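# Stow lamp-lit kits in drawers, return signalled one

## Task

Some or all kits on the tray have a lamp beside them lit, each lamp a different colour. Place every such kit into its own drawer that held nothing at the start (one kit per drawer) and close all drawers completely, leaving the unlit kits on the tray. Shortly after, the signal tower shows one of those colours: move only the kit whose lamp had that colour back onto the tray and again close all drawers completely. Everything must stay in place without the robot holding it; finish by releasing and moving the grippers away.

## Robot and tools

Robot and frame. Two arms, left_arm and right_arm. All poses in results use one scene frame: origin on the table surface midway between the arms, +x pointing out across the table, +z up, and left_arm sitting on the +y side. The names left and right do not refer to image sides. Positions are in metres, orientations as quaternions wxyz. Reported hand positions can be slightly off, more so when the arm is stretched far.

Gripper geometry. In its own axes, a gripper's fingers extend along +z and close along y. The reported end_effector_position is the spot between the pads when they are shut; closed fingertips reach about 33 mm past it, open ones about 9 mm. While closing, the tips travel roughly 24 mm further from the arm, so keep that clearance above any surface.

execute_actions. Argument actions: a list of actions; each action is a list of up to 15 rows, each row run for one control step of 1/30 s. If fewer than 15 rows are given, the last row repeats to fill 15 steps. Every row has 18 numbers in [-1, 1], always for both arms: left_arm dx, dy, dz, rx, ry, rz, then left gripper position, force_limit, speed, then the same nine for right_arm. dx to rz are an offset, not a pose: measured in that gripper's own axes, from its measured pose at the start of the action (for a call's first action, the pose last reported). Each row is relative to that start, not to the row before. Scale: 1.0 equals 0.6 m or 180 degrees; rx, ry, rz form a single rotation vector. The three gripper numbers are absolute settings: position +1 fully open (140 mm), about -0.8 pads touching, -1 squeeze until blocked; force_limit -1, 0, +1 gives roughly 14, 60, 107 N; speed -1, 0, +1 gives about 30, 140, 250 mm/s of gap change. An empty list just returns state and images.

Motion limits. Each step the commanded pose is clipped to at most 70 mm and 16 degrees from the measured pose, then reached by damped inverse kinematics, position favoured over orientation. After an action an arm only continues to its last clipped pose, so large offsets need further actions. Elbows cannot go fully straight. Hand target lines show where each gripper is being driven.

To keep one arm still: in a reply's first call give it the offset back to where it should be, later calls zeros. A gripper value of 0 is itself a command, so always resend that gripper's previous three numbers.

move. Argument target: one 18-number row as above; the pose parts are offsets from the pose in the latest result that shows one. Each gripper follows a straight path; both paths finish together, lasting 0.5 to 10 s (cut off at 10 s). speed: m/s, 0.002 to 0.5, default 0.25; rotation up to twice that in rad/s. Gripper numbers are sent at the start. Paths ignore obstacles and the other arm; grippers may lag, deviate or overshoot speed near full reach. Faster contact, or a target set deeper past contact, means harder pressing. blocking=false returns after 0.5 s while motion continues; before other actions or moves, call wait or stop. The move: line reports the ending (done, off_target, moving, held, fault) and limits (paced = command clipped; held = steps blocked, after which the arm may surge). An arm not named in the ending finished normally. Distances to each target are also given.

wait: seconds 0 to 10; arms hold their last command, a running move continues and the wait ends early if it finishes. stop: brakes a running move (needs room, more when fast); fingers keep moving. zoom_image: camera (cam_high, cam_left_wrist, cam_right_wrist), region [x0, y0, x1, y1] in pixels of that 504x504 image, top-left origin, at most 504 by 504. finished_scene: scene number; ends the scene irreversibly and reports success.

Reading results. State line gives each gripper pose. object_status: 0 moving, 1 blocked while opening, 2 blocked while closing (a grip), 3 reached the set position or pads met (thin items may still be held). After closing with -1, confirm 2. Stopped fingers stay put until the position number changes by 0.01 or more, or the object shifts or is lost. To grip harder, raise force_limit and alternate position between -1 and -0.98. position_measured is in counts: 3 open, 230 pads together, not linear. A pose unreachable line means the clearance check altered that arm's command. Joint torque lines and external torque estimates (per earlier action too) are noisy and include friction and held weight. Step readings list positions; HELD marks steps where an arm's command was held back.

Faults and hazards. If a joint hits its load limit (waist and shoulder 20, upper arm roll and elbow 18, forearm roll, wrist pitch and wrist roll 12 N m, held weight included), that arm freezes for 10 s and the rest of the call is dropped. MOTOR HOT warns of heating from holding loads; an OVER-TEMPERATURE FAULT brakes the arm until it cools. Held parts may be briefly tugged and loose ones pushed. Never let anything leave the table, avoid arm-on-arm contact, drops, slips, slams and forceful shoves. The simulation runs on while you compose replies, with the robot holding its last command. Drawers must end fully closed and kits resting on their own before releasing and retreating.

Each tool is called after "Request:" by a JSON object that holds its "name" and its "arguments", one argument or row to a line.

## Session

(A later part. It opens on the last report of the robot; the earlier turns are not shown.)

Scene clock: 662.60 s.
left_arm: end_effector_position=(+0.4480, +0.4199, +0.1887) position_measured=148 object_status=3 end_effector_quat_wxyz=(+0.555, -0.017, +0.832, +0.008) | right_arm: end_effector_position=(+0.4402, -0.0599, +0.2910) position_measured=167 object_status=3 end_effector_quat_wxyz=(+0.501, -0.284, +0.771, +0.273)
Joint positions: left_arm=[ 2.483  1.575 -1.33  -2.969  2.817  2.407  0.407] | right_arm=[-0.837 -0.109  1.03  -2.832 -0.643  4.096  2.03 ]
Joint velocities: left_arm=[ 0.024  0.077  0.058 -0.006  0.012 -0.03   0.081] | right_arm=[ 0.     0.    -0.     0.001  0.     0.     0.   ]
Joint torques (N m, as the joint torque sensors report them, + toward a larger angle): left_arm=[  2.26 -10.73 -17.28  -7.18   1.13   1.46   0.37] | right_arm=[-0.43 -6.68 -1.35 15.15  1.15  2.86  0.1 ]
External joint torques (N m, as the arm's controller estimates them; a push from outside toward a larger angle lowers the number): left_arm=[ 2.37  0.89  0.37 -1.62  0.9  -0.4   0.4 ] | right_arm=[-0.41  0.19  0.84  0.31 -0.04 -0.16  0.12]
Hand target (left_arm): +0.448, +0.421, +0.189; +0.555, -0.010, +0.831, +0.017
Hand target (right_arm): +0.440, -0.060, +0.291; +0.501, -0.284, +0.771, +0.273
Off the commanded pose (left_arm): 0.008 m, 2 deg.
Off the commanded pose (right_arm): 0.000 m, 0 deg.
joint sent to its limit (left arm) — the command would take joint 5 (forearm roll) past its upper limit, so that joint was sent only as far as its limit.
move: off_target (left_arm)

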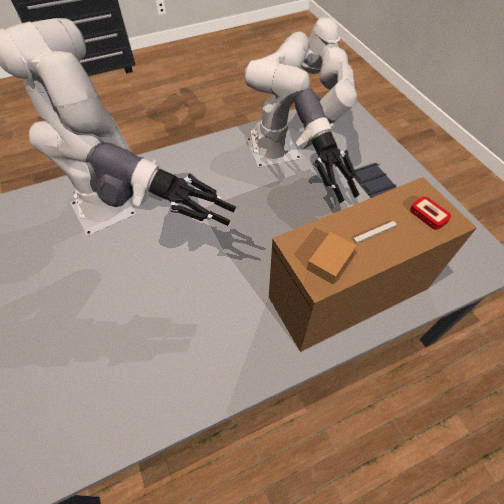

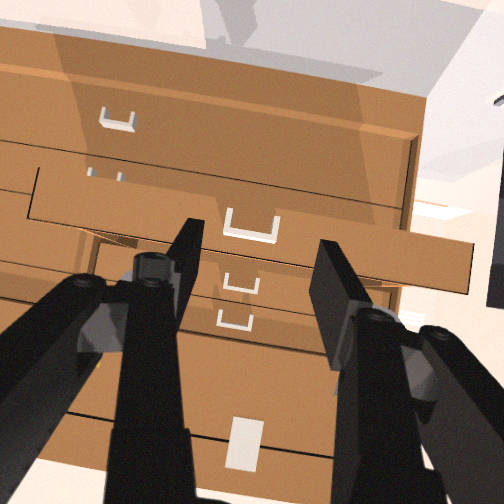

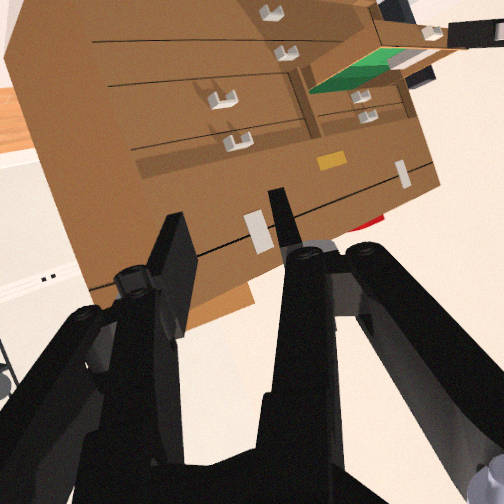

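Request:
{"name": "move", "arguments": {
  "target": [0,-0.007,0.043,0,0,0,-0.15,0,0,0,0,0,0,0,0,-0.3,0,-0.3],
  "speed": 0.04
}}

Request:
{"name": "move", "arguments": {
  "target": [-0.082,0,0.198,0,0,0,-0.15,0,0,0,0,0,0,0,0,-0.3,0,-0.3],
  "speed": 0.07
}}

Scene clock: 665.63 s.
left_arm: end_effector_position=(+0.4710, +0.4142, +0.1796) position_measured=148 object_status=3 end_effector_quat_wxyz=(+0.550, -0.021, +0.835, +0.001) | right_arm: end_effector_position=(+0.4402, -0.0599, +0.2910) position_measured=167 object_status=3 end_effector_quat_wxyz=(+0.501, -0.284, +0.771, +0.273)
Joint positions: left_arm=[ 2.385  1.659 -1.296 -2.91   2.819  2.343  0.446] | right_arm=[-0.837 -0.109  1.03  -2.832 -0.643  4.096  2.03 ]
Joint velocities: left_arm=[ 0.     0.023  0.014  0.001  0.001 -0.02   0.025] | right_arm=[-0.002  0.001  0.     0.001  0.001  0.001 -0.001]
Joint torques (N m, as the joint torque sensors report them, + toward a larger angle): left_arm=[ -0.91 -10.91 -18.9   -5.64   1.35   1.63   0.37] | right_arm=[-0.51 -6.34 -1.35 14.97  1.17  2.88  0.08]
External joint torques (N m, as the arm's controller estimates them; a push from outside toward a larger angle lowers the number): left_arm=[-0.9   0.68 -0.2   1.53  0.9  -0.37  0.39] | right_arm=[-0.5   0.51  0.84  0.13 -0.01 -0.14  0.09]
Hand target (left_arm): +0.472, +0.416, +0.178; +0.550, -0.018, +0.835, +0.006
Hand target (right_arm): +0.440, -0.060, +0.291; +0.501, -0.284, +0.771, +0.273
Off the commanded pose (left_arm): 0.003 m, 1 deg.
Off the commanded pose (right_arm): 0.000 m, 0 deg.
joint sent to its limit (left arm) — the command would take joint 5 (forearm roll) past its upper limit, so that joint was sent only as far as its limit.
move: done

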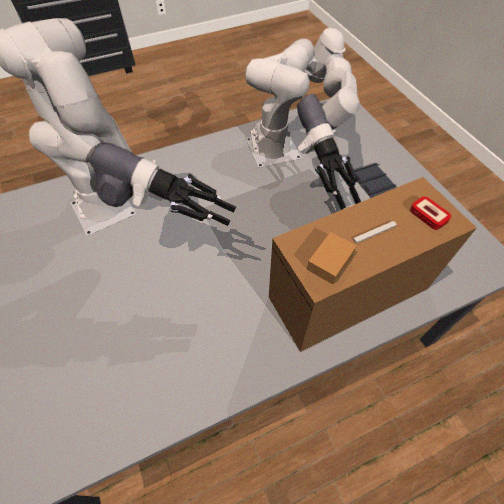

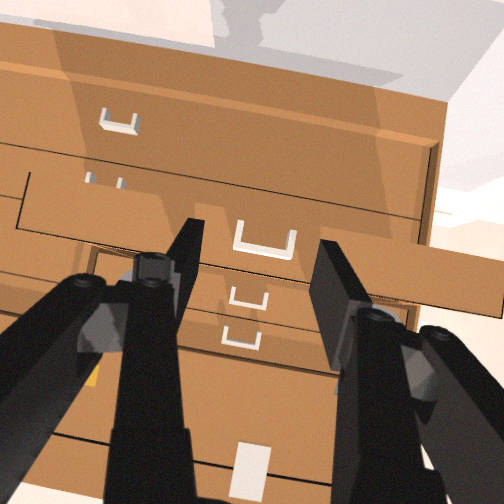

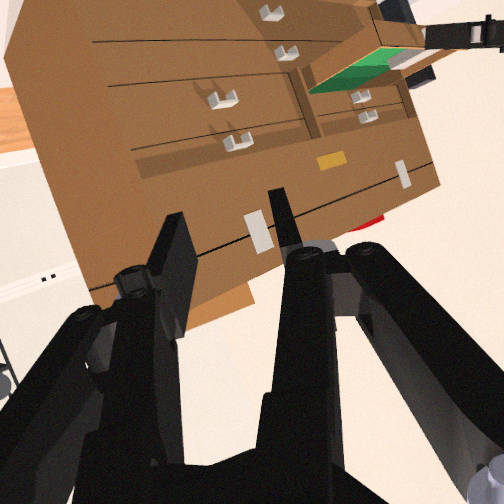

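Scene clock: 667.77 s.
left_arm: end_effector_position=(+0.5979, +0.4143, +0.1783) position_measured=148 object_status=3 end_effector_quat_wxyz=(+0.552, -0.023, +0.834, -0.002) | right_arm: end_effector_position=(+0.4402, -0.0599, +0.2910) position_measured=167 object_status=3 end_effector_quat_wxyz=(+0.501, -0.284, +0.771, +0.273)
Joint positions: left_arm=[ 1.951  1.777 -1.407 -2.548  2.782  2.256  0.447] | right_arm=[-0.837 -0.109  1.03  -2.832 -0.643  4.096  2.03 ]
Joint velocities: left_arm=[-0.003  0.    -0.002 -0.    -0.004 -0.002 -0.   ] | right_arm=[ 0.001 -0.001  0.001  0.002 -0.001 -0.     0.001]
Joint torques (N m, as the joint torque sensors report them, + toward a larger angle): left_arm=[ -3.66 -15.96 -27.01  -2.85  -0.3    1.72   0.08] | right_arm=[-0.63 -6.48 -1.4  15.13  1.18  2.89  0.09]
External joint torques (N m, as the arm's controller estimates them; a push from outside toward a larger angle lowers the number): left_arm=[-3.59  0.47 -1.15  3.78 -0.98 -0.29  0.11] | right_arm=[-0.72  0.43  0.69  0.31  0.02 -0.13  0.1 ]
Hand target (left_arm): +0.600, +0.415, +0.177; +0.550, -0.024, +0.835, -0.002
Hand target (right_arm): +0.440, -0.060, +0.291; +0.501, -0.284, +0.771, +0.273
Off the commanded pose (left_arm): 0.005 m, 0 deg.
Off the commanded pose (right_arm): 0.000 m, 0 deg.
move: off_target (left_arm)

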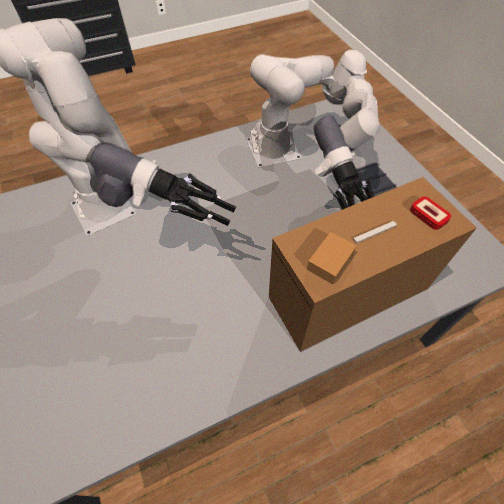

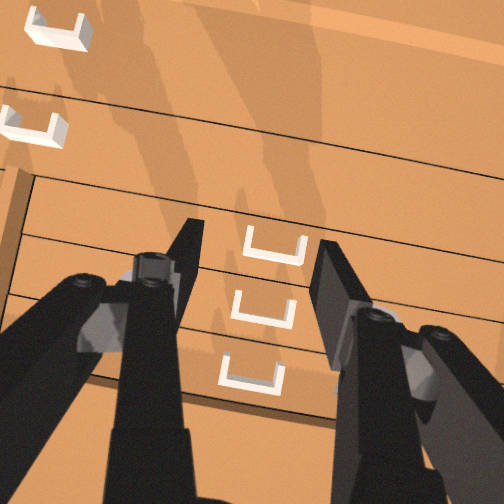

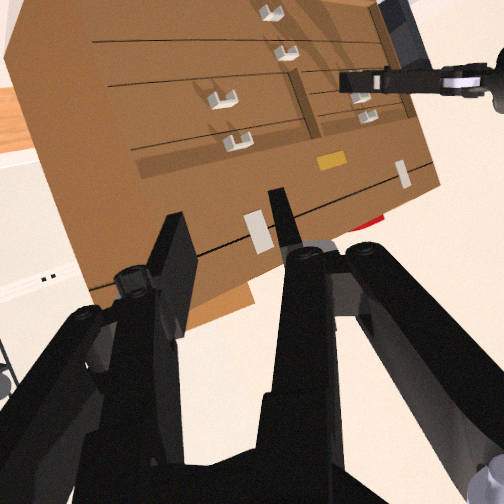

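Request:
{"name": "move", "arguments": {
  "target": [-0.002,0,0.008,0,0,0,-0.15,0,0,0,0,0,0,0,0,-0.3,0,-0.3],
  "speed": 0.02
}}

Request:
{"name": "move", "arguments": {
  "target": [0.03,0,-0.17,-0.12,0,0,-0.15,0,0,0,0,0,0,0,0,-0.3,0,-0.3],
  "speed": 0.15
}}

Scene clock: 670.20 s.
left_arm: end_effector_position=(+0.5990, +0.4143, +0.1784) position_measured=148 object_status=3 end_effector_quat_wxyz=(+0.552, -0.023, +0.834, -0.002) | right_arm: end_effector_position=(+0.4402, -0.0599, +0.2910) position_measured=167 object_status=3 end_effector_quat_wxyz=(+0.501, -0.284, +0.771, +0.273)
Joint positions: left_arm=[ 1.948  1.777 -1.408 -2.545  2.782  2.256  0.446] | right_arm=[-0.837 -0.109  1.03  -2.832 -0.643  4.096  2.03 ]
Joint velocities: left_arm=[-0.001  0.    -0.001 -0.001  0.    -0.001 -0.005] | right_arm=[-0.001 -0.001 -0.001  0.001 -0.     0.001  0.001]
Joint torques (N m, as the joint torque sensors report them, + toward a larger angle): left_arm=[ -6.18 -14.65 -27.94  -0.66   0.93   2.14   0.23] | right_arm=[-0.39 -6.29 -1.4  14.83  1.17  2.87  0.09]
External joint torques (N m, as the arm's controller estimates them; a push from outside toward a larger angle lowers the number): left_arm=[-6.08  1.9  -1.96  5.99  0.25  0.13  0.25] | right_arm=[-0.3   0.56  0.87 -0.03 -0.03 -0.16  0.11]
Hand target (left_arm): +0.603, +0.414, +0.177; +0.552, -0.023, +0.834, -0.002
Hand target (right_arm): +0.440, -0.060, +0.291; +0.501, -0.284, +0.771, +0.273
Off the commanded pose (left_arm): 0.004 m, 0 deg.
Off the commanded pose (right_arm): 0.000 m, 0 deg.
move: off_target (left_arm)

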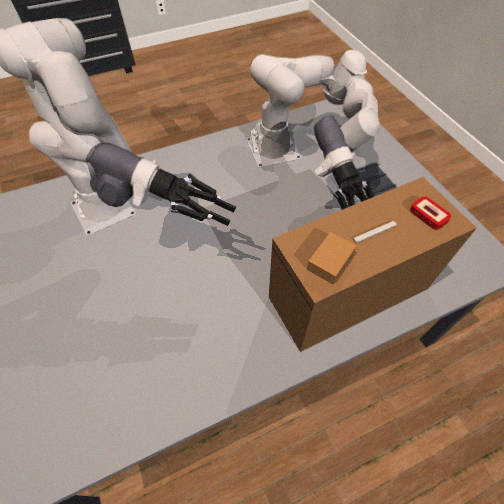

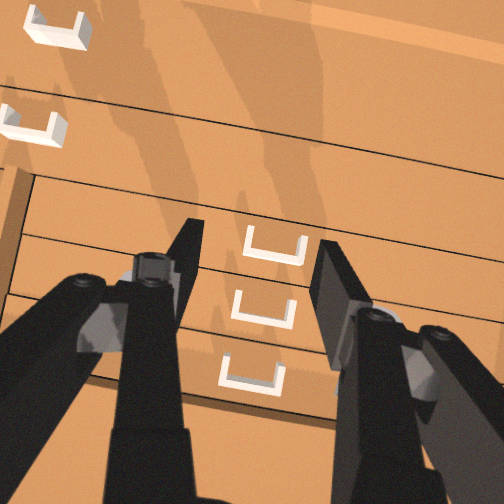

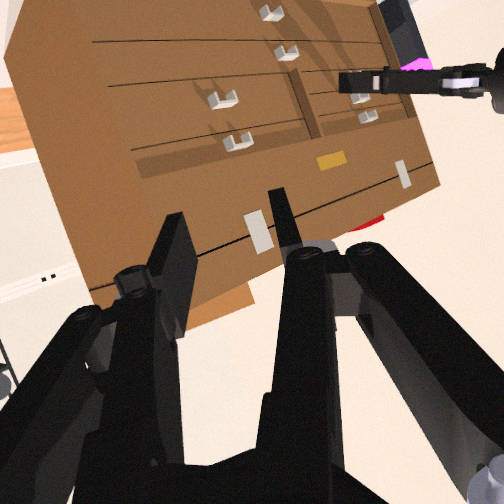

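Scene clock: 672.23 s.
left_arm: end_effector_position=(+0.4984, +0.4121, +0.2056) position_measured=148 object_status=3 end_effector_quat_wxyz=(+0.540, -0.124, +0.818, +0.152) | right_arm: end_effector_position=(+0.4402, -0.0599, +0.2910) position_measured=167 object_status=3 end_effector_quat_wxyz=(+0.501, -0.284, +0.771, +0.273)
Joint positions: left_arm=[ 1.889  1.608 -1.521 -2.93   2.819  1.535  0.137] | right_arm=[-0.837 -0.109  1.03  -2.832 -0.643  4.096  2.03 ]
Joint velocities: left_arm=[-0.002 -0.002 -0.    -0.001  0.    -0.015 -0.021] | right_arm=[ 0.     0.001 -0.001  0.     0.    -0.    -0.   ]
Joint torques (N m, as the joint torque sensors report them, + toward a larger angle): left_arm=[ -1.14 -12.47 -23.53  -2.1    3.36   0.42  -0.19] | right_arm=[-0.45 -6.3  -1.23 15.14  1.19  2.91  0.08]
External joint torques (N m, as the arm's controller estimates them; a push from outside toward a larger angle lowers the number): left_arm=[-1.09  0.74 -2.65 -0.48  0.75 -0.55 -0.17] | right_arm=[-0.46  0.55  0.93  0.29  0.01 -0.11  0.1 ]
Hand target (left_arm): +0.498, +0.412, +0.208; +0.543, -0.128, +0.816, +0.150
Hand target (right_arm): +0.440, -0.060, +0.291; +0.501, -0.284, +0.771, +0.273
Off the commanded pose (left_arm): 0.004 m, 0 deg.
Off the commanded pose (right_arm): 0.000 m, 0 deg.
joint sent to its limit (left arm) — the command would take joint 5 (forearm roll) past its upper limit, so that joint was sent only as far as its limit.
move: off_target (left_arm)

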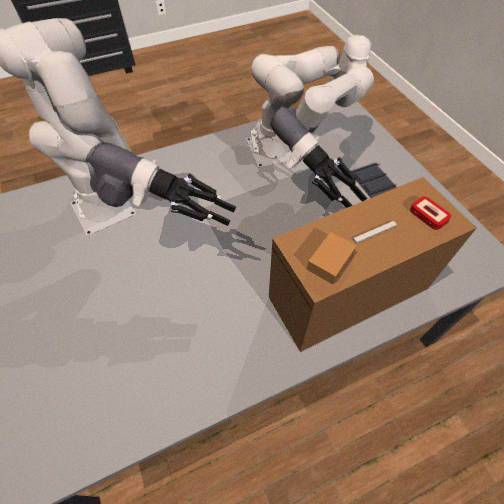

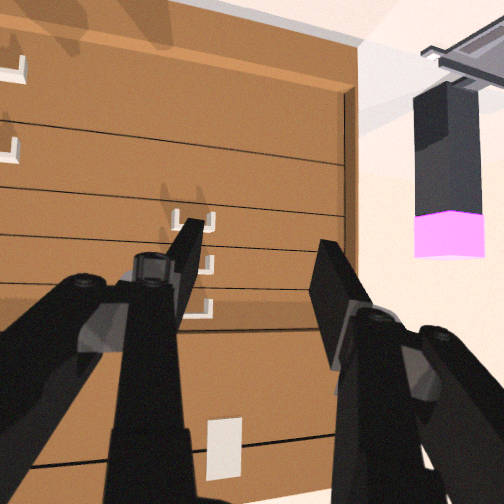

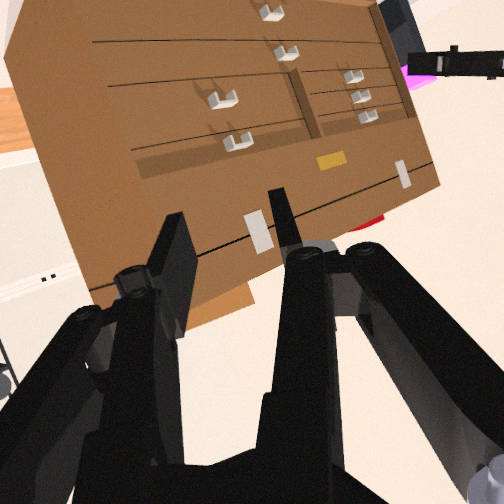

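Request:
{"name": "move", "arguments": {
  "target": [0,0,-0.12,0.12,0,0,-0.15,0,0,0,0,0,0,0,0,-0.3,0,-0.3]
}}

Scene clock: 683.23 s.
left_arm: end_effector_position=(+0.4392, +0.3897, +0.2321) position_measured=148 object_status=3 end_effector_quat_wxyz=(+0.551, -0.005, +0.834, +0.009) | right_arm: end_effector_position=(+0.4402, -0.0599, +0.2910) position_measured=167 object_status=3 end_effector_quat_wxyz=(+0.501, -0.284, +0.771, +0.273)
Joint positions: left_arm=[ 2.458  1.427 -1.629 -3.026  2.616  2.4    0.259] | right_arm=[-0.837 -0.109  1.03  -2.832 -0.643  4.096  2.03 ]
Joint velocities: left_arm=[ 0.004 -0.045 -0.036 -0.     0.001  0.03  -0.086] | right_arm=[ 0.     0.002  0.    -0.001 -0.001 -0.     0.001]
Joint torques (N m, as the joint torque sensors report them, + toward a larger angle): left_arm=[  1.63 -11.1  -17.18   1.39  -0.3    1.96  -0.14] | right_arm=[-0.59 -6.3  -1.56 15.08  1.18  2.9   0.06]
External joint torques (N m, as the arm's controller estimates them; a push from outside toward a larger angle lowers the number): left_arm=[ 1.62 -0.99 -1.01 -1.23 -0.46  0.43 -0.12] | right_arm=[-0.59  0.54  0.62  0.22  0.   -0.12  0.08]
Hand target (left_arm): +0.438, +0.387, +0.232; +0.551, -0.014, +0.834, -0.001
Hand target (right_arm): +0.440, -0.060, +0.291; +0.501, -0.284, +0.771, +0.273
Off the commanded pose (left_arm): 0.005 m, 2 deg.
Off the commanded pose (right_arm): 0.000 m, 0 deg.
joint sent to its limit (left arm) — the command would take joint 4 (elbow) past its lower limit, so that joint was sent only as far as its limit.
move: off_target (left_arm)

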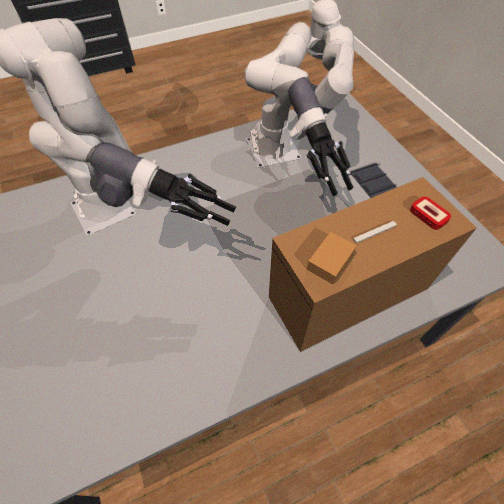

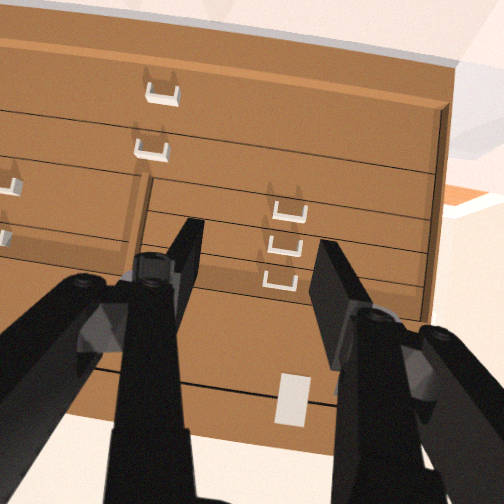

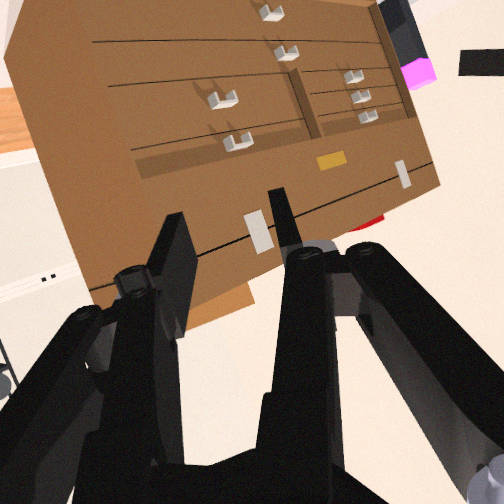

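Request:
{"name": "move", "arguments": {
  "target": [-0.039,0.047,0.2025,0,0,0,-0.15,0,0,0,0,0,0,0,0,-0.3,0,-0.3],
  "speed": 0.12
}}

Request:
{"name": "move", "arguments": {
  "target": [-0.025,0,0.058,0,0,0,-0.15,0,0,0,0,0,0,0,0,-0.3,0,-0.3],
  "speed": 0.03
}}

Scene clock: 686.50 s.
left_arm: end_effector_position=(+0.5593, +0.4168, +0.2033) position_measured=148 object_status=3 end_effector_quat_wxyz=(+0.550, -0.008, +0.835, +0.006) | right_arm: end_effector_position=(+0.4402, -0.0599, +0.2910) position_measured=167 object_status=3 end_effector_quat_wxyz=(+0.501, -0.284, +0.771, +0.273)
Joint positions: left_arm=[ 2.034  1.445 -1.501 -2.644  2.706  2.367  0.22 ] | right_arm=[-0.837 -0.109  1.03  -2.832 -0.643  4.096  2.03 ]
Joint velocities: left_arm=[-0.003 -0.    -0.001  0.004  0.003 -0.    -0.001] | right_arm=[ 0.001  0.001  0.001  0.001  0.    -0.    -0.001]
Joint torques (N m, as the joint torque sensors report them, + toward a larger angle): left_arm=[ -1.14 -14.69 -24.44   1.28   1.21   1.85   0.19] | right_arm=[-0.43 -6.37 -1.62 15.01  1.18  2.88  0.07]
External joint torques (N m, as the arm's controller estimates them; a push from outside toward a larger angle lowers the number): left_arm=[-1.32  1.07  0.22  0.31  0.97  0.39  0.21] | right_arm=[-0.42  0.5   0.57  0.12 -0.01 -0.14  0.09]
Hand target (left_arm): +0.560, +0.416, +0.203; +0.551, -0.007, +0.835, +0.006
Hand target (right_arm): +0.440, -0.060, +0.291; +0.501, -0.284, +0.771, +0.273
Off the commanded pose (left_arm): 0.005 m, 1 deg.
Off the commanded pose (right_arm): 0.000 m, 0 deg.
move: off_target (left_arm)

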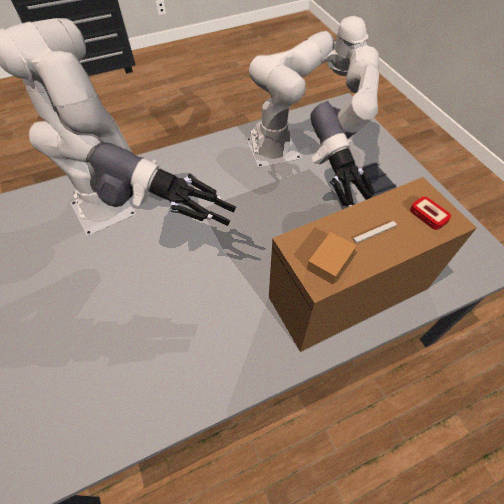

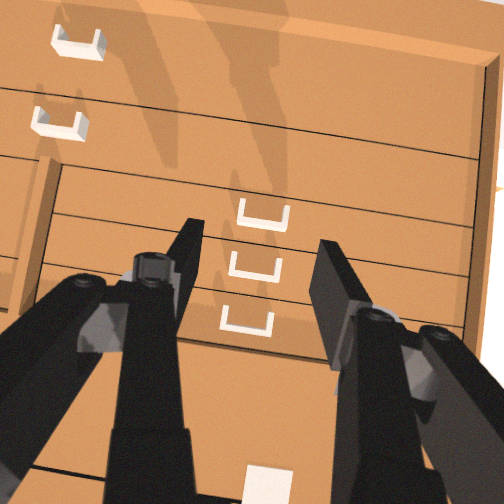

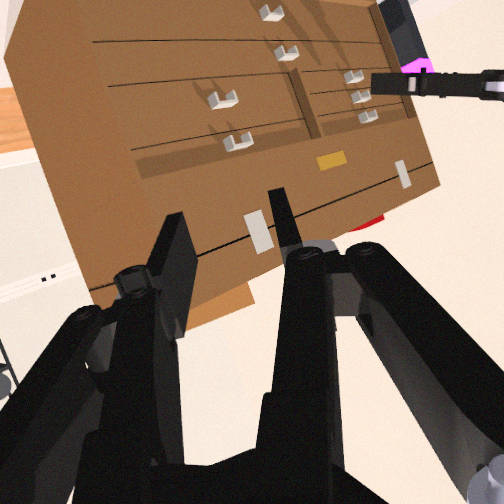

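Scene clock: 688.03 s.
left_arm: end_effector_position=(+0.5965, +0.4160, +0.2042) position_measured=148 object_status=3 end_effector_quat_wxyz=(+0.551, -0.006, +0.834, +0.007) | right_arm: end_effector_position=(+0.4402, -0.0599, +0.2910) position_measured=167 object_status=3 end_effector_quat_wxyz=(+0.501, -0.284, +0.771, +0.273)
Joint positions: left_arm=[ 1.919  1.447 -1.497 -2.532  2.7    2.367  0.22 ] | right_arm=[-0.837 -0.109  1.03  -2.832 -0.643  4.096  2.03 ]
Joint velocities: left_arm=[-0.004  0.001 -0.     0.004 -0.001 -0.001  0.   ] | right_arm=[ 0.001  0.     0.     0.     0.001 -0.     0.002]
Joint torques (N m, as the joint torque sensors report them, + toward a larger angle): left_arm=[ -0.79 -16.86 -25.88   2.11  -0.89   1.18   0.05] | right_arm=[-0.42 -6.32 -1.33 14.95  1.19  2.89  0.11]
External joint torques (N m, as the arm's controller estimates them; a push from outside toward a larger angle lowers the number): left_arm=[-0.7   0.95  0.72  1.09 -1.13 -0.29  0.08] | right_arm=[-0.42  0.55  0.84  0.08  0.   -0.13  0.13]
Hand target (left_arm): +0.597, +0.416, +0.202; +0.550, -0.009, +0.835, +0.006
Hand target (right_arm): +0.440, -0.060, +0.291; +0.501, -0.284, +0.771, +0.273
Off the commanded pose (left_arm): 0.002 m, 0 deg.
Off the commanded pose (right_arm): 0.000 m, 0 deg.
move: done

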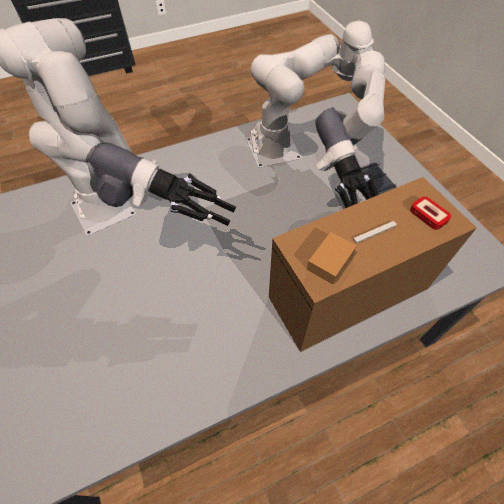

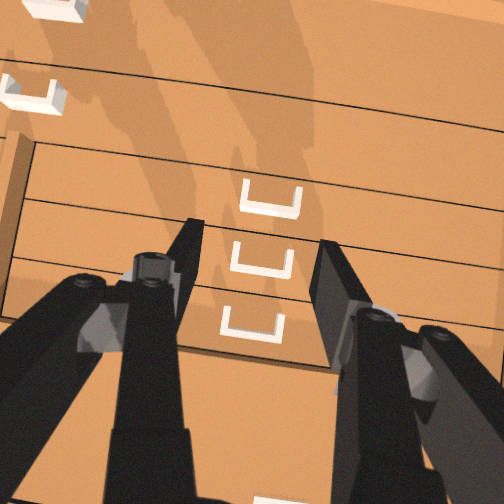

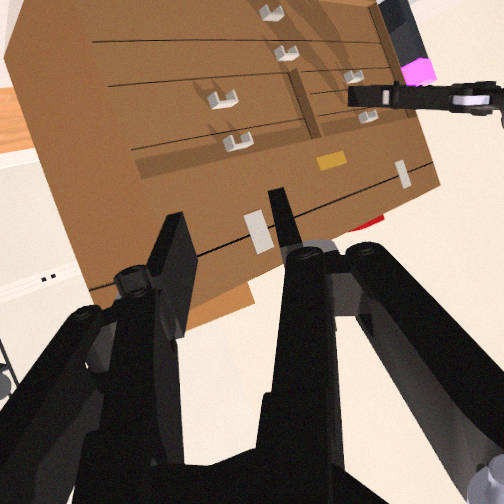

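Request:
{"name": "move", "arguments": {
  "target": [-0.004,0.006,0,0,0,0,-0.15,0,0,0,0,0,0,0,0,-0.3,0,-0.3],
  "speed": 0.03
}}

Request:
{"name": "move", "arguments": {
  "target": [0,0,0.002,0,0,0,-1,0.6,0,0,0,0,0,0,0,-0.3,0,-0.3]
}}

Request:
{"name": "move", "arguments": {
  "target": [0.075,0,-0.186,0,0,0,-1,0.6,0,0,0,0,0,0,0,-0.3,0,-0.3],
  "speed": 0.09
}}

Scene clock: 690.53 s.
left_arm: end_effector_position=(+0.5970, +0.4174, +0.2054) position_measured=148 object_status=3 end_effector_quat_wxyz=(+0.552, -0.006, +0.834, +0.006) | right_arm: end_effector_position=(+0.4402, -0.0599, +0.2910) position_measured=167 object_status=3 end_effector_quat_wxyz=(+0.501, -0.284, +0.771, +0.273)
Joint positions: left_arm=[ 1.92   1.445 -1.499 -2.529  2.695  2.373  0.221] | right_arm=[-0.837 -0.109  1.03  -2.832 -0.643  4.096  2.03 ]
Joint velocities: left_arm=[ 0.    -0.005 -0.001  0.001 -0.002  0.004  0.   ] | right_arm=[ 0.001  0.    -0.    -0.     0.    -0.    -0.   ]
Joint torques (N m, as the joint torque sensors report them, + toward a larger angle): left_arm=[  2.18 -19.49 -28.41   2.53  -0.98   1.89   0.33] | right_arm=[-0.42 -6.41 -1.24 14.88  1.21  2.88  0.09]
External joint torques (N m, as the arm's controller estimates them; a push from outside toward a larger angle lowers the number): left_arm=[ 2.12 -1.66 -1.83  1.3  -1.19  0.44  0.36] | right_arm=[-0.45  0.45  0.91  0.04  0.03 -0.14  0.1 ]
Hand target (left_arm): +0.597, +0.420, +0.206; +0.551, -0.006, +0.834, +0.007
Hand target (right_arm): +0.440, -0.060, +0.291; +0.501, -0.284, +0.771, +0.273
Off the commanded pose (left_arm): 0.002 m, 0 deg.
Off the commanded pose (right_arm): 0.000 m, 0 deg.
move: done

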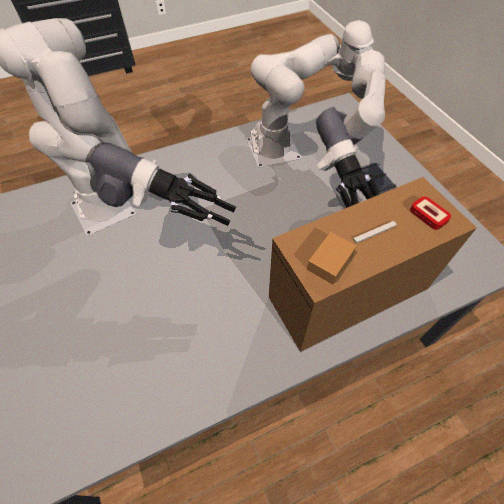

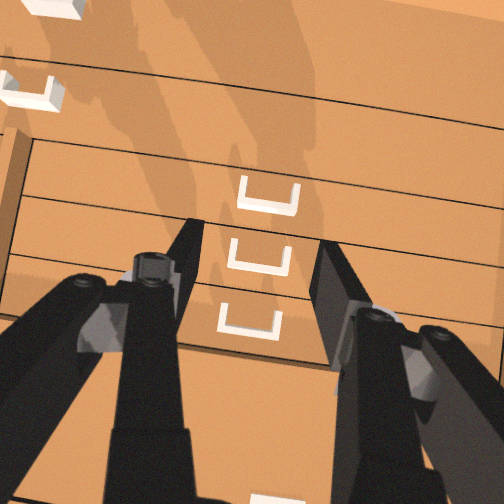

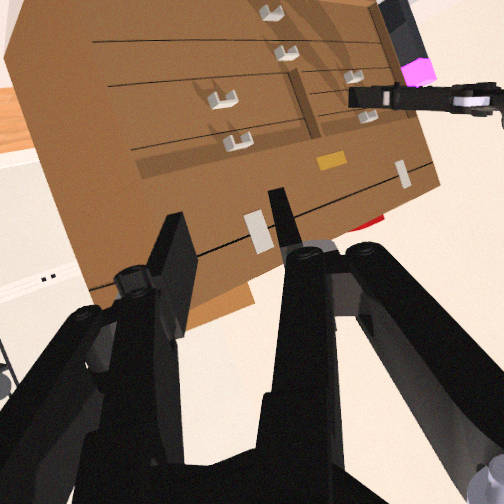

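Scene clock: 691.23 s.
left_arm: end_effector_position=(+0.5966, +0.4179, +0.2052) position_measured=196 object_status=2 end_effector_quat_wxyz=(+0.551, -0.007, +0.834, +0.007) | right_arm: end_effector_position=(+0.4402, -0.0599, +0.2910) position_measured=167 object_status=3 end_effector_quat_wxyz=(+0.501, -0.284, +0.771, +0.273)
Joint positions: left_arm=[ 1.922  1.445 -1.499 -2.53   2.695  2.372  0.221] | right_arm=[-0.837 -0.109  1.03  -2.832 -0.643  4.096  2.03 ]
Joint velocities: left_arm=[ 0.    -0.001 -0.     0.     0.001  0.001 -0.001] | right_arm=[-0.    -0.001  0.    -0.002  0.     0.    -0.   ]
Joint torques (N m, as the joint torque sensors report them, + toward a larger angle): left_arm=[ -2.6  -17.49 -27.18   4.34   0.47   1.56   0.12] | right_arm=[-0.51 -6.54 -1.17 15.04  1.16  2.87  0.08]
External joint torques (N m, as the arm's controller estimates them; a push from outside toward a larger angle lowers the number): left_arm=[-2.6   0.34 -0.59  3.15  0.25  0.1   0.15] | right_arm=[-0.51  0.34  1.    0.23 -0.02 -0.15  0.1 ]
Hand target (left_arm): +0.598, +0.417, +0.205; +0.551, -0.006, +0.834, +0.006
Hand target (right_arm): +0.440, -0.060, +0.291; +0.501, -0.284, +0.771, +0.273
Off the commanded pose (left_arm): 0.002 m, 0 deg.
Off the commanded pose (right_arm): 0.000 m, 0 deg.
move: done

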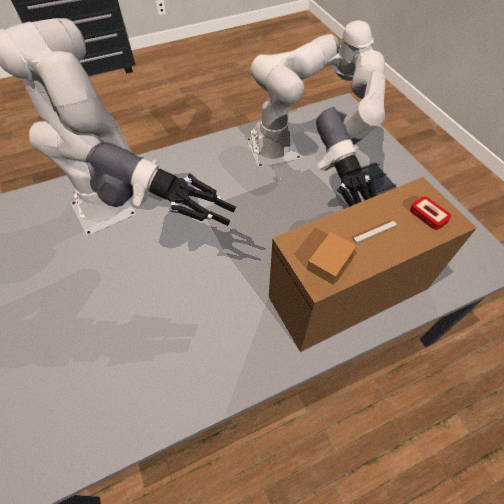

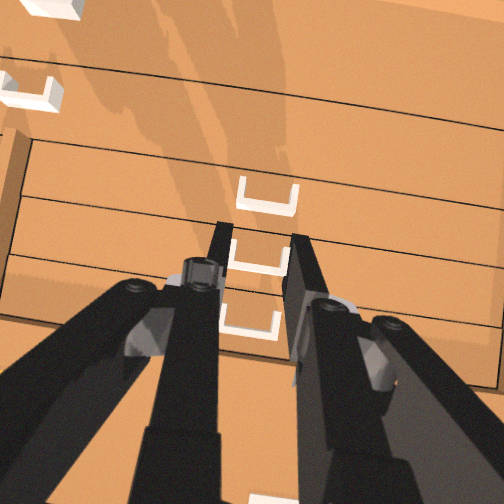

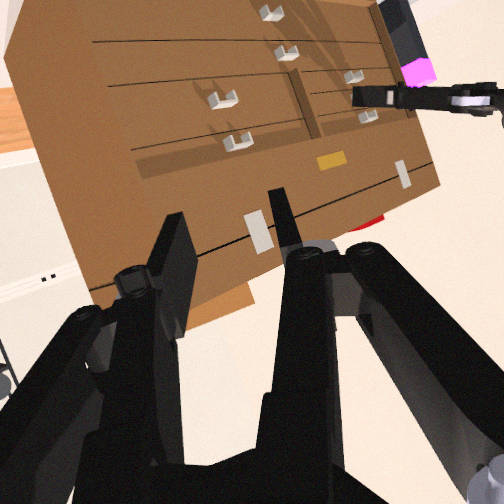

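Scene clock: 692.97 s.
left_arm: end_effector_position=(+0.4745, +0.4143, +0.2047) position_measured=196 object_status=2 end_effector_quat_wxyz=(+0.547, -0.005, +0.837, +0.004) | right_arm: end_effector_position=(+0.4402, -0.0599, +0.2910) position_measured=167 object_status=3 end_effector_quat_wxyz=(+0.501, -0.284, +0.771, +0.273)
Joint positions: left_arm=[ 2.336  1.409 -1.518 -2.882  2.708  2.44   0.237] | right_arm=[-0.837 -0.109  1.03  -2.832 -0.643  4.096  2.03 ]
Joint velocities: left_arm=[ 0.005 -0.002  0.    -0.001 -0.     0.007  0.007] | right_arm=[-0.     0.002  0.    -0.001  0.     0.    -0.   ]
Joint torques (N m, as the joint torque sensors report them, + toward a larger angle): left_arm=[  4.58 -10.95 -24.56   2.83   1.44   1.84   0.18] | right_arm=[-0.51 -6.51 -1.35 15.11  1.16  2.91  0.1 ]
External joint torques (N m, as the arm's controller estimates them; a push from outside toward a larger angle lowers the number): left_arm=[ 4.62  1.09 -5.16  2.03  1.43  0.31  0.19] | right_arm=[-0.45  0.29  0.88  0.32 -0.02 -0.1   0.11]
Hand target (left_arm): +0.476, +0.420, +0.209; +0.552, -0.004, +0.834, +0.010
Hand target (right_arm): +0.440, -0.060, +0.291; +0.501, -0.284, +0.771, +0.273
Off the commanded pose (left_arm): 0.004 m, 1 deg.
Off the commanded pose (right_arm): 0.000 m, 0 deg.
move: off_target (left_arm)

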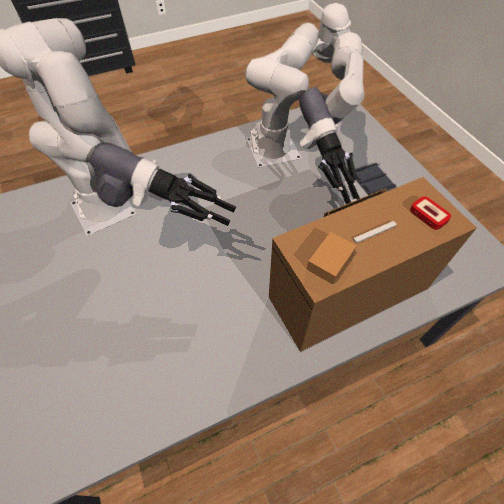

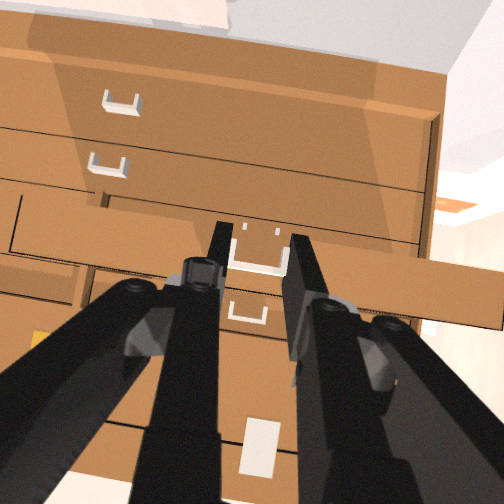

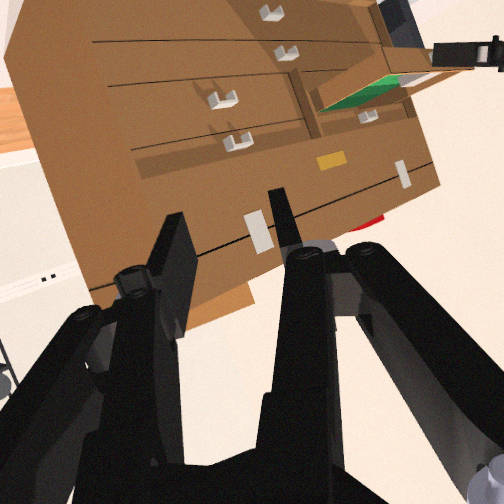

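Request:
{"name": "move", "arguments": {
  "target": [0,0,-0.035,0,0,0,-0.1,0,0,0,0,0,0,0,0,-0.3,0,-0.3],
  "speed": 0.06
}}

Request:
{"name": "move", "arguments": {
  "target": [-0.12,0.03,-0.07,0,0.1,0,-0.2,0,0,0,0,0,0,0,0,-0.3,0,-0.3],
  "speed": 0.15
}}

Request:
{"name": "move", "arguments": {
  "target": [-0.08,0.065,0.15,0,0.285,0,-0.2,0,0,0,0,0,0,0,0,-0.3,0,-0.3]
}}

Scene clock: 697.77 s.
left_arm: end_effector_position=(+0.4564, +0.4167, +0.2134) position_measured=141 object_status=3 end_effector_quat_wxyz=(+0.547, -0.007, +0.837, +0.006) | right_arm: end_effector_position=(+0.4402, -0.0599, +0.2910) position_measured=167 object_status=3 end_effector_quat_wxyz=(+0.501, -0.284, +0.771, +0.273)
Joint positions: left_arm=[ 2.424  1.395 -1.553 -2.934  2.677  2.47   0.247] | right_arm=[-0.837 -0.109  1.03  -2.832 -0.643  4.096  2.03 ]
Joint velocities: left_arm=[ 0.004 -0.007 -0.007 -0.001 -0.007  0.015  0.004] | right_arm=[-0.     0.001  0.003 -0.001  0.001 -0.001  0.   ]
Joint torques (N m, as the joint torque sensors report them, + toward a larger angle): left_arm=[  2.1  -12.44 -20.35   0.54  -1.31   1.88   0.26] | right_arm=[-0.31 -6.49 -1.35 15.14  1.18  2.87  0.08]
External joint torques (N m, as the arm's controller estimates them; a push from outside toward a larger angle lowers the number): left_arm=[ 2.04 -1.16 -2.24 -1.01 -1.23  0.35  0.29] | right_arm=[-0.36  0.39  0.78  0.3   0.01 -0.15  0.1 ]
Hand target (left_arm): +0.455, +0.415, +0.213; +0.547, -0.005, +0.837, +0.005
Hand target (right_arm): +0.440, -0.060, +0.291; +0.501, -0.284, +0.771, +0.273
Off the commanded pose (left_arm): 0.003 m, 0 deg.
Off the commanded pose (right_arm): 0.000 m, 0 deg.
move: done

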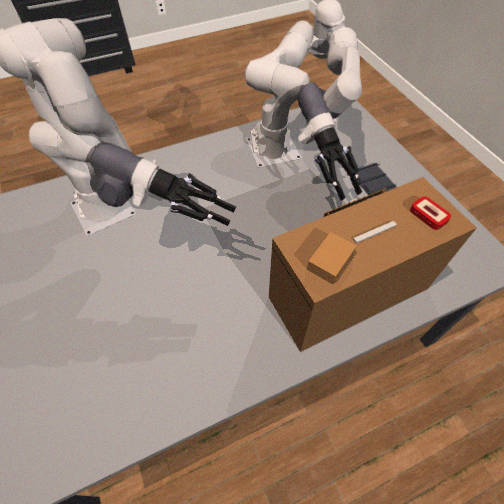

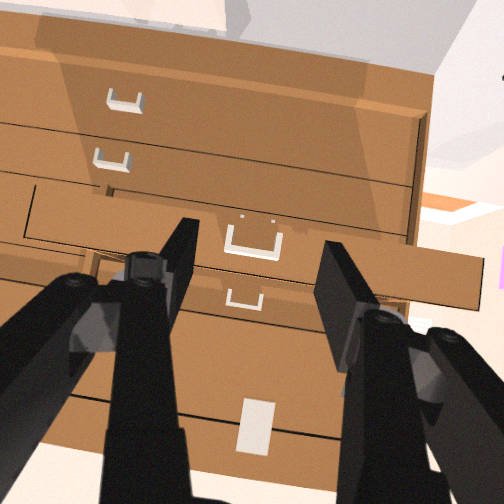

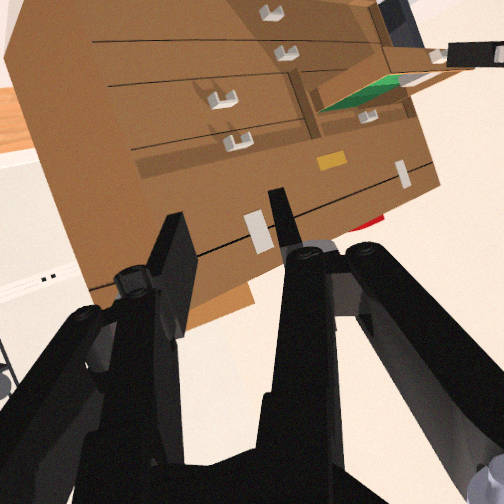

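Scene clock: 699.87 s.
left_arm: end_effector_position=(+0.4461, +0.4317, +0.2987) position_measured=154 object_status=3 end_effector_quat_wxyz=(+0.410, -0.010, +0.912, +0.001) | right_arm: end_effector_position=(+0.4402, -0.0599, +0.2910) position_measured=167 object_status=3 end_effector_quat_wxyz=(+0.501, -0.284, +0.771, +0.273)
Joint positions: left_arm=[ 2.519  1.178 -2.127 -2.808  1.522  2.471  0.742] | right_arm=[-0.837 -0.109  1.03  -2.832 -0.643  4.096  2.03 ]
Joint velocities: left_arm=[-0.001  0.    -0.     0.    -0.005 -0.001  0.036] | right_arm=[-0.    -0.001 -0.001 -0.     0.001 -0.     0.001]
Joint torques (N m, as the joint torque sensors report them, + toward a larger angle): left_arm=[ -1.43  -8.88 -19.16  16.47  -0.67   2.49   0.31] | right_arm=[-0.4  -6.42 -1.38 15.15  1.2   2.9   0.08]
External joint torques (N m, as the arm's controller estimates them; a push from outside toward a larger angle lowers the number): left_arm=[-1.36 -0.99 -2.    0.73 -1.07 -0.39  0.33] | right_arm=[-0.39  0.43  0.8   0.3   0.01 -0.12  0.1 ]
Hand target (left_arm): +0.446, +0.432, +0.299; +0.409, -0.005, +0.912, +0.004
Hand target (right_arm): +0.440, -0.060, +0.291; +0.501, -0.284, +0.771, +0.273
Off the commanded pose (left_arm): 0.004 m, 0 deg.
Off the commanded pose (right_arm): 0.000 m, 0 deg.
move: off_target (left_arm)

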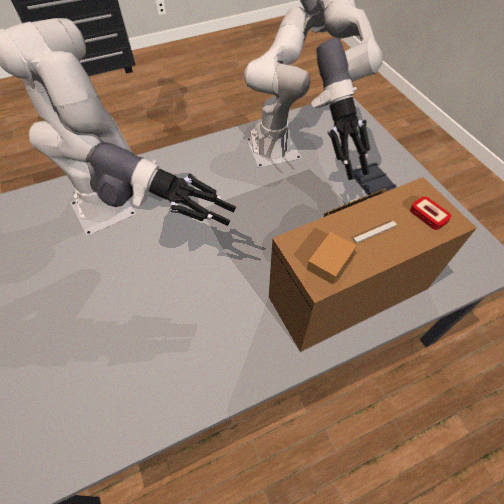

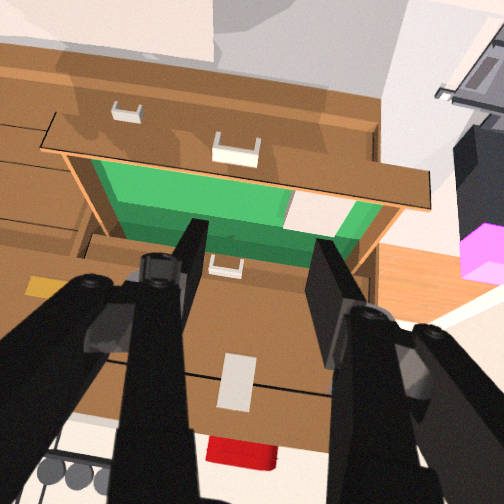

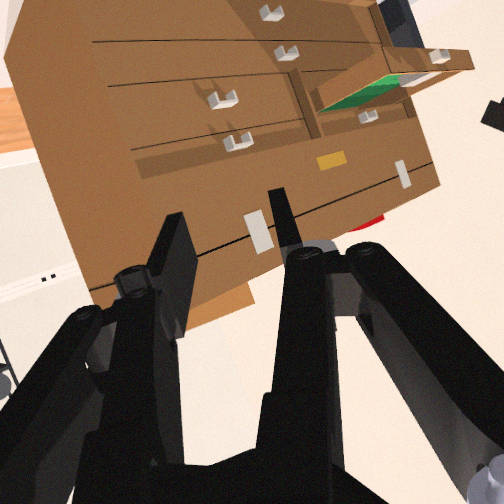

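Scene clock: 702.50 s.
left_arm: end_effector_position=(+0.5436, +0.4663, +0.2655) position_measured=154 object_status=3 end_effector_quat_wxyz=(-0.030, -0.011, +0.999, -0.006) | right_arm: end_effector_position=(+0.4402, -0.0599, +0.2910) position_measured=167 object_status=3 end_effector_quat_wxyz=(+0.501, -0.284, +0.771, +0.273)
Joint positions: left_arm=[ 1.395  0.802 -1.536 -1.61   0.772  1.57   1.234] | right_arm=[-0.837 -0.109  1.03  -2.832 -0.643  4.096  2.03 ]
Joint velocities: left_arm=[ 0.     0.003 -0.001 -0.     0.    -0.013  0.017] | right_arm=[-0.001  0.001 -0.001  0.001 -0.001 -0.     0.   ]
Joint torques (N m, as the joint torque sensors report them, + toward a larger angle): left_arm=[ -1.81 -28.03 -23.26  18.29   0.49   1.9    0.33] | right_arm=[-0.56 -6.19 -1.32 15.05  1.17  2.87  0.08]
External joint torques (N m, as the arm's controller estimates them; a push from outside toward a larger angle lowers the number): left_arm=[-1.69  1.92 -0.72  1.82 -0.23 -0.38  0.33] | right_arm=[-0.56  0.67  0.85  0.21 -0.01 -0.15  0.1 ]
Hand target (left_arm): +0.543, +0.466, +0.265; -0.032, -0.007, +0.999, -0.006
Hand target (right_arm): +0.440, -0.060, +0.291; +0.501, -0.284, +0.771, +0.273
Off the commanded pose (left_arm): 0.011 m, 1 deg.
Off the commanded pose (right_arm): 0.000 m, 0 deg.
move: off_target (left_arm)

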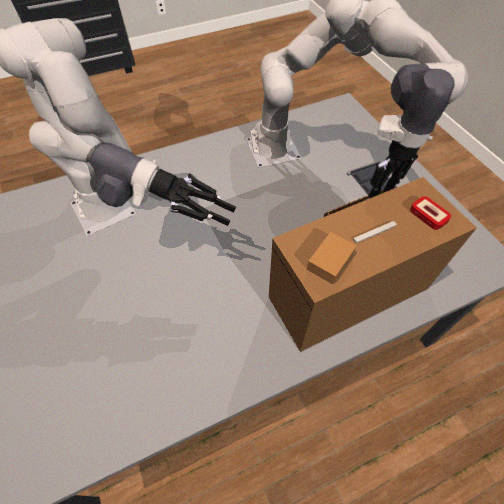

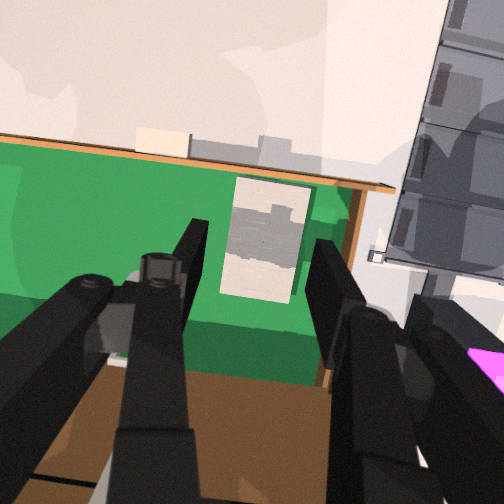

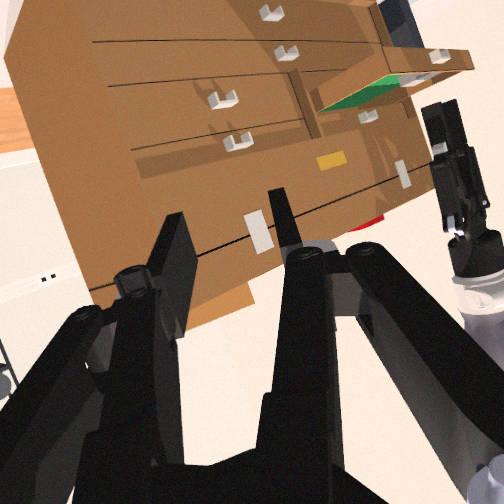

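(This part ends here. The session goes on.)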